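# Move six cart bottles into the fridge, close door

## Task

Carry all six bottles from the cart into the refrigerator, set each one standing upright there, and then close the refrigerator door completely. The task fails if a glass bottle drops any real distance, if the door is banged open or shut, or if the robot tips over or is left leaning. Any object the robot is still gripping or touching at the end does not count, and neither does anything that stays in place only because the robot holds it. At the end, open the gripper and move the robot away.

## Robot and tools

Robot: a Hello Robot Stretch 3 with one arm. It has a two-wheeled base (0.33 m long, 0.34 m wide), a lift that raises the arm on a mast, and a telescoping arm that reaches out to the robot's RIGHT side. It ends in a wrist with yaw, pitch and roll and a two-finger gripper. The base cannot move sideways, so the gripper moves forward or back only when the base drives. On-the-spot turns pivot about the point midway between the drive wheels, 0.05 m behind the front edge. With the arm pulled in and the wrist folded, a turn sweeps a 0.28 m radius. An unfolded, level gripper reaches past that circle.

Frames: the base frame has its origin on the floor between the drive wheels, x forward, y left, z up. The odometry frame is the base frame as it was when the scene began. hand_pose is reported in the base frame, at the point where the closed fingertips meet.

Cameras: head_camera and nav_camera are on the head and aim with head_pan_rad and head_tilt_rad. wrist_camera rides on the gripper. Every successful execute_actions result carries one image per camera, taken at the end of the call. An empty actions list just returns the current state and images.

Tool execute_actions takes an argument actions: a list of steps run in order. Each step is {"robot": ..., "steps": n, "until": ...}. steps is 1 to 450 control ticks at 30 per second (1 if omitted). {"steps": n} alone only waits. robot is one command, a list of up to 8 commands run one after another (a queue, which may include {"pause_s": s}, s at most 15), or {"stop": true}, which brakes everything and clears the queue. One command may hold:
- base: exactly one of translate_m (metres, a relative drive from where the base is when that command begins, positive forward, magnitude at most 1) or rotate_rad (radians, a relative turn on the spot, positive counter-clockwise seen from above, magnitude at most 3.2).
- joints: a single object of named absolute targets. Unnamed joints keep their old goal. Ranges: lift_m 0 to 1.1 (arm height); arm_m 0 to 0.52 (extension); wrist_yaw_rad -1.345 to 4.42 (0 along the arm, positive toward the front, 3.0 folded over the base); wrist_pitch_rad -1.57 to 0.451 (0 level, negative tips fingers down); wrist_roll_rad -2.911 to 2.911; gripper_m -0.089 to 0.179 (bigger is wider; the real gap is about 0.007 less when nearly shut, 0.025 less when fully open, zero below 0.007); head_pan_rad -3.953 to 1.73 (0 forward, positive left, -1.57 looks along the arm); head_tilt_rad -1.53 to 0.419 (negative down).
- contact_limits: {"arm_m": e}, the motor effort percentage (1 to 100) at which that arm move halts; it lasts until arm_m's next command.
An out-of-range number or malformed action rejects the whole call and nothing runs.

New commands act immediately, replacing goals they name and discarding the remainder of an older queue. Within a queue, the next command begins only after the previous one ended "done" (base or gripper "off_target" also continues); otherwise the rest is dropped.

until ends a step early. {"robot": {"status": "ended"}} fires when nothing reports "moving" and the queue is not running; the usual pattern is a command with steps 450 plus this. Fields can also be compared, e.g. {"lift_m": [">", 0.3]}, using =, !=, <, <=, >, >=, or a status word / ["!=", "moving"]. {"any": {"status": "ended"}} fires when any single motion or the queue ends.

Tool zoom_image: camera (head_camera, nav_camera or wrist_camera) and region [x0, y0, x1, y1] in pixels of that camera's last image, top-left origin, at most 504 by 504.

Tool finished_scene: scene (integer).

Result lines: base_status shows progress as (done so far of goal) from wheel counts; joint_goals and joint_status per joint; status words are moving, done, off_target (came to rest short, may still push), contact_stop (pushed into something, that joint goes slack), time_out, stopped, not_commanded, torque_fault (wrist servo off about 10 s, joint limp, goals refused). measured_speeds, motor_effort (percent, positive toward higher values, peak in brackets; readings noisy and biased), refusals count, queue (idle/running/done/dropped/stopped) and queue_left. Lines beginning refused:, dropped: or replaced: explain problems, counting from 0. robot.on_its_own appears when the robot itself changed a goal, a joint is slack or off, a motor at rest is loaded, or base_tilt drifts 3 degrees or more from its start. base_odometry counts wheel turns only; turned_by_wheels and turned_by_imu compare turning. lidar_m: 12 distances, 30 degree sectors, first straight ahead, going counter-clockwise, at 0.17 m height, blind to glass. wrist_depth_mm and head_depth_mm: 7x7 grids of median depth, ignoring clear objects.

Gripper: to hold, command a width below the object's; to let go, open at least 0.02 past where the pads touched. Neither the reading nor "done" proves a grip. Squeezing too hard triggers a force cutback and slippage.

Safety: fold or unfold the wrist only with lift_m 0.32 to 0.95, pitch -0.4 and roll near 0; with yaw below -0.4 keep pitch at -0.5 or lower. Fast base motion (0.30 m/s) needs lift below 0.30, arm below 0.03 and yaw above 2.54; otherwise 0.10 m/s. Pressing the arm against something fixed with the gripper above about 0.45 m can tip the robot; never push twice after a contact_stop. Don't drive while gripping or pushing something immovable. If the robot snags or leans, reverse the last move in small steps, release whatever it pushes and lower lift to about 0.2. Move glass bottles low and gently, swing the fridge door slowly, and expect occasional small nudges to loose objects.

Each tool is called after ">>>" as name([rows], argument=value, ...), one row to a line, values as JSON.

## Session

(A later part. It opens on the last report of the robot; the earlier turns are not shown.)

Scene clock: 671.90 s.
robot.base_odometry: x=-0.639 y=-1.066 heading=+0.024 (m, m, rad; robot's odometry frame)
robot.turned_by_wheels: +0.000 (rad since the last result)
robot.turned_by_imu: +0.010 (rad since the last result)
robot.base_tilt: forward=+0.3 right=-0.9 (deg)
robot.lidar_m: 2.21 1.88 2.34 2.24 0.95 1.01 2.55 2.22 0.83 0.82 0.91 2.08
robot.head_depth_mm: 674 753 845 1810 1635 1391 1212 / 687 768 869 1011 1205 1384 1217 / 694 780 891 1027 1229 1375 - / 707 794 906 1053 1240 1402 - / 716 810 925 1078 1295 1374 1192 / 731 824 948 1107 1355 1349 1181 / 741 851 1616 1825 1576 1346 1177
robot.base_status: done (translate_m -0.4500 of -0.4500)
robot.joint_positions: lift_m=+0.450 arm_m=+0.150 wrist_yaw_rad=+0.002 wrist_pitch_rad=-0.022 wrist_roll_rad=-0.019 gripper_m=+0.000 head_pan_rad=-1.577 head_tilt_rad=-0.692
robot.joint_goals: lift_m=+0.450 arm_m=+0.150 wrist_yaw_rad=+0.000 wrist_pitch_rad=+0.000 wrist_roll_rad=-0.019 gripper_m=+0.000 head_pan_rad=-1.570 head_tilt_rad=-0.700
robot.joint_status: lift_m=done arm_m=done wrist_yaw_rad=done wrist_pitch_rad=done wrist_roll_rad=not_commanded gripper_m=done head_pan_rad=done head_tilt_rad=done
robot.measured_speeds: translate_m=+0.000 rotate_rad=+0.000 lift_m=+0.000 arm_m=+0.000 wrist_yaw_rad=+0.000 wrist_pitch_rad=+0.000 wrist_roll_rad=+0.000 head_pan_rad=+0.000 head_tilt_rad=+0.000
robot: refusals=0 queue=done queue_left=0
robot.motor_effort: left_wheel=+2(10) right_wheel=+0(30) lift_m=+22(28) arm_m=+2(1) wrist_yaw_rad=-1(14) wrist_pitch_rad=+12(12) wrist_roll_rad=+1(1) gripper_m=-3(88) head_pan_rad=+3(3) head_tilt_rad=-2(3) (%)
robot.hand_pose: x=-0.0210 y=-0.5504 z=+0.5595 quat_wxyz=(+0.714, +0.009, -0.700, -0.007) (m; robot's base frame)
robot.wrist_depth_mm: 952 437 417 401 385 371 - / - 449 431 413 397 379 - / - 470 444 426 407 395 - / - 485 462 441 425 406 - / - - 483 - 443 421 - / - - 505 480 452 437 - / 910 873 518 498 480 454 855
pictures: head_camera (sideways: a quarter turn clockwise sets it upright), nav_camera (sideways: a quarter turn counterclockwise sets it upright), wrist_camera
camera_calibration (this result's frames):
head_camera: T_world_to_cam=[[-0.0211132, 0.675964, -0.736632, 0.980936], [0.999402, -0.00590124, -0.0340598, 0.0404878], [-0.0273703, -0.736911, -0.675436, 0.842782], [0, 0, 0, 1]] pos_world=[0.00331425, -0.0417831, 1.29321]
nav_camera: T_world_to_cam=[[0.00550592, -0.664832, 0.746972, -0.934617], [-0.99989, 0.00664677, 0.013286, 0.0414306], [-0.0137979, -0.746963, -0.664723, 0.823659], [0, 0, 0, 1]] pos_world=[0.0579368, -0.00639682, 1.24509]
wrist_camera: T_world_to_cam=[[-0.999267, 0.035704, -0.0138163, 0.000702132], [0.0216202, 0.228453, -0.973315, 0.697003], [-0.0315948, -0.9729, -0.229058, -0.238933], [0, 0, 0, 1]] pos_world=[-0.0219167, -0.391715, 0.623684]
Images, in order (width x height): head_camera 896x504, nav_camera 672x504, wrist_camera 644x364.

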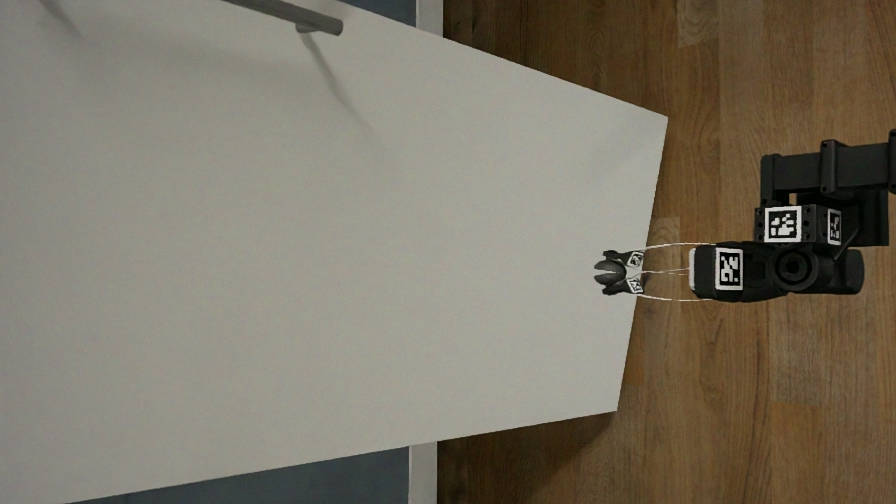

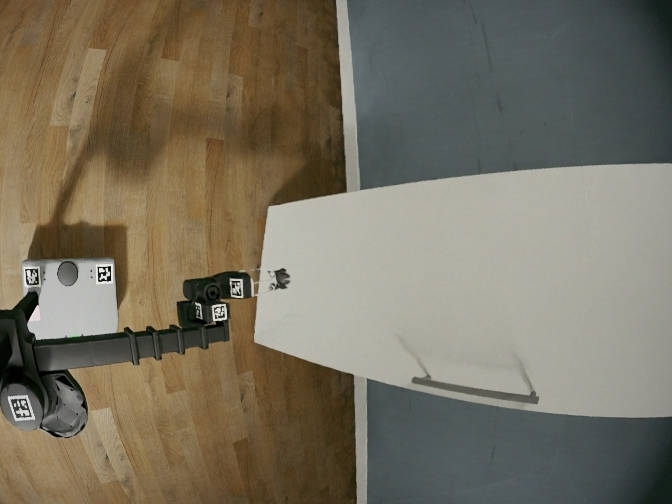

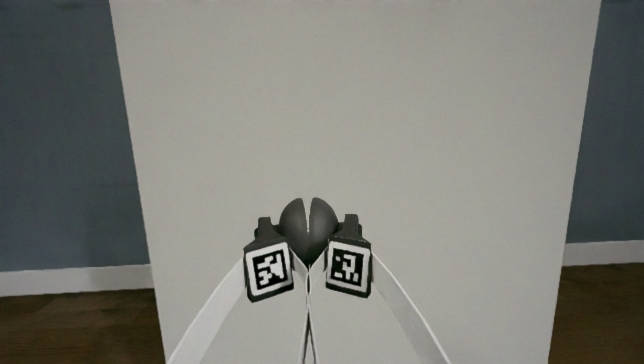

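>>> execute_actions([
  {"robot":[{"base":{"translate_m":-0.1},"joints":{"arm_m":0.42}},{"joints":{"arm_m":0.47}},{"joints":{"arm_m":0.52},"contact_limits":{"arm_m":15}}],"steps":450,"until":{"robot":{"status":"ended"}}},
  {"robot":{"joints":{"arm_m":0.1}},"steps":300,"until":{"robot":{"status":"ended"}}},
])

Scene clock: 685.27 s.
robot.base_odometry: x=-0.739 y=-1.069 heading=+0.024 (m, m, rad; robot's odometry frame)
robot.turned_by_wheels: +0.000 (rad since the last result)
robot.turned_by_imu: +0.002 (rad since the last result)
robot.base_tilt: forward=+0.3 right=-0.8 (deg)
robot.lidar_m: 2.31 1.98 2.33 2.25 0.87 0.98 2.46 2.24 0.93 0.89 0.91 2.08
robot.head_depth_mm: 794 1511 1738 1909 1633 1398 1212 / 766 850 1007 1866 1628 1387 1209 / 764 863 987 1150 1388 1375 1248 / 762 855 982 1136 1374 1364 - / 757 853 972 1136 1365 1367 1190 / 754 846 969 1130 1349 1346 1182 / 750 843 963 1127 1465 1344 1176
robot.base_status: done (translate_m -0.1000 of -0.1000)
robot.joint_positions: lift_m=+0.450 arm_m=+0.100 wrist_yaw_rad=+0.001 wrist_pitch_rad=-0.022 wrist_roll_rad=-0.019 gripper_m=+0.000 head_pan_rad=-1.577 head_tilt_rad=-0.692
robot.joint_goals: lift_m=+0.450 arm_m=+0.100 wrist_yaw_rad=+0.000 wrist_pitch_rad=+0.000 wrist_roll_rad=-0.019 gripper_m=+0.000 head_pan_rad=-1.570 head_tilt_rad=-0.700
robot.joint_status: lift_m=done arm_m=done wrist_yaw_rad=done wrist_pitch_rad=done wrist_roll_rad=not_commanded gripper_m=done head_pan_rad=done head_tilt_rad=done
robot.measured_speeds: translate_m=+0.000 rotate_rad=+0.000 lift_m=+0.000 arm_m=+0.000 wrist_yaw_rad=+0.000 wrist_pitch_rad=+0.000 wrist_roll_rad=+0.000 head_pan_rad=+0.000 head_tilt_rad=+0.000
robot: refusals=0 queue=done queue_left=0
robot.motor_effort: left_wheel=+1(2) right_wheel=+0(7) lift_m=+22(22) arm_m=-3(20) wrist_yaw_rad=-1(2) wrist_pitch_rad=+12(16) wrist_roll_rad=+1(1) gripper_m=-3(5) head_pan_rad=+3(3) head_tilt_rad=-2(3) (%)
robot.hand_pose: x=-0.0212 y=-0.5009 z=+0.5594 quat_wxyz=(+0.714, +0.008, -0.700, -0.008) (m; robot's base frame)
robot.wrist_depth_mm: - 487 494 499 507 - - / - 503 503 518 522 - - / - 519 522 539 541 - - / - 538 547 553 567 - - / - 561 559 - 581 - - / - 577 589 603 609 - - / 924 602 611 618 640 865 850
pictures: head_camera (sideways: a quarter turn clockwise sets it upright), nav_camera (sideways: a quarter turn counterclockwise sets it upright), wrist_camera
replaced: robot.arm_m: its motion had ended contact_stop
camera_calibration (this result's frames):
head_camera: T_world_to_cam=[[-0.0211126, 0.675968, -0.736628, 0.980931], [0.999402, -0.00590178, -0.0340598, 0.0404878], [-0.0273708, -0.736907, -0.67544, 0.842787], [0, 0, 0, 1]] pos_world=[0.00331422, -0.041783, 1.29321]
nav_camera: T_world_to_cam=[[0.00550542, -0.664837, 0.746969, -0.934613], [-0.99989, 0.00664741, 0.013286, 0.0414306], [-0.0137985, -0.746959, -0.664727, 0.823664], [0, 0, 0, 1]] pos_world=[0.0579368, -0.00639655, 1.24509]
wrist_camera: T_world_to_cam=[[-0.999225, 0.03687, -0.0138016, -0.000783716], [0.0218852, 0.228809, -0.973225, 0.685756], [-0.0327249, -0.972773, -0.229439, -0.190632], [0, 0, 0, 1]] pos_world=[-0.0220294, -0.34232, 0.623646]
Images, in order (width x height): head_camera 896x504, nav_camera 672x504, wrist_camera 644x364.

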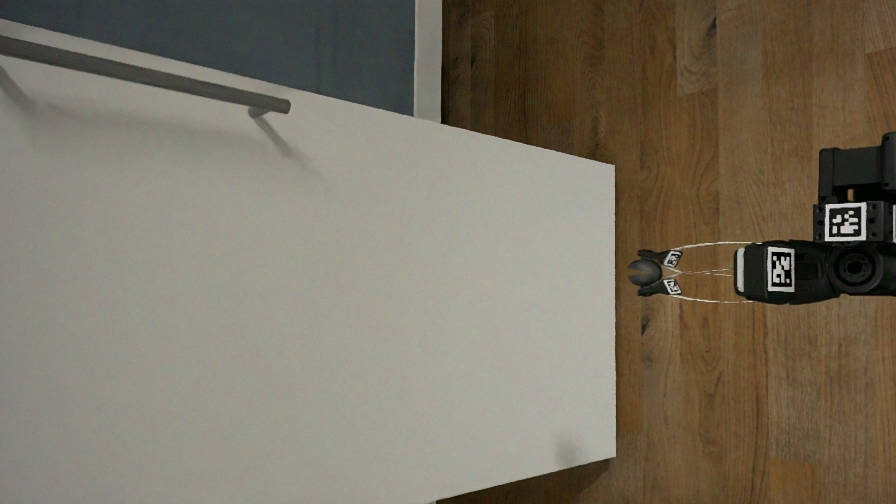

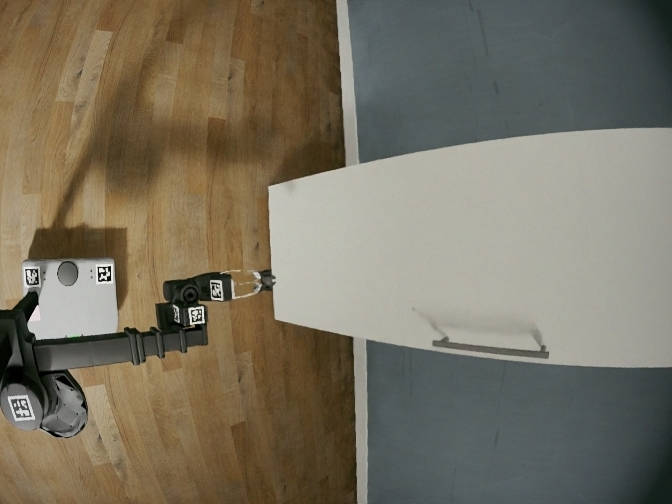

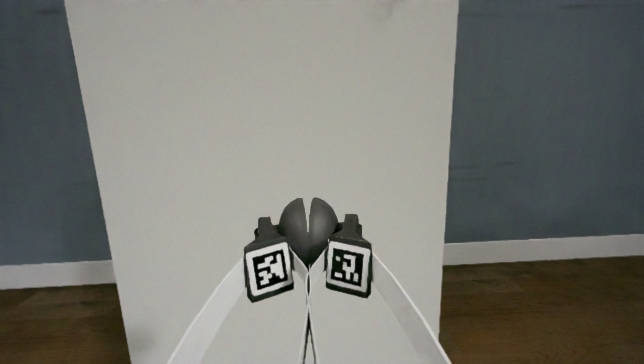

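>>> finished_scene(scene=2)

The scene is finished: the task was done.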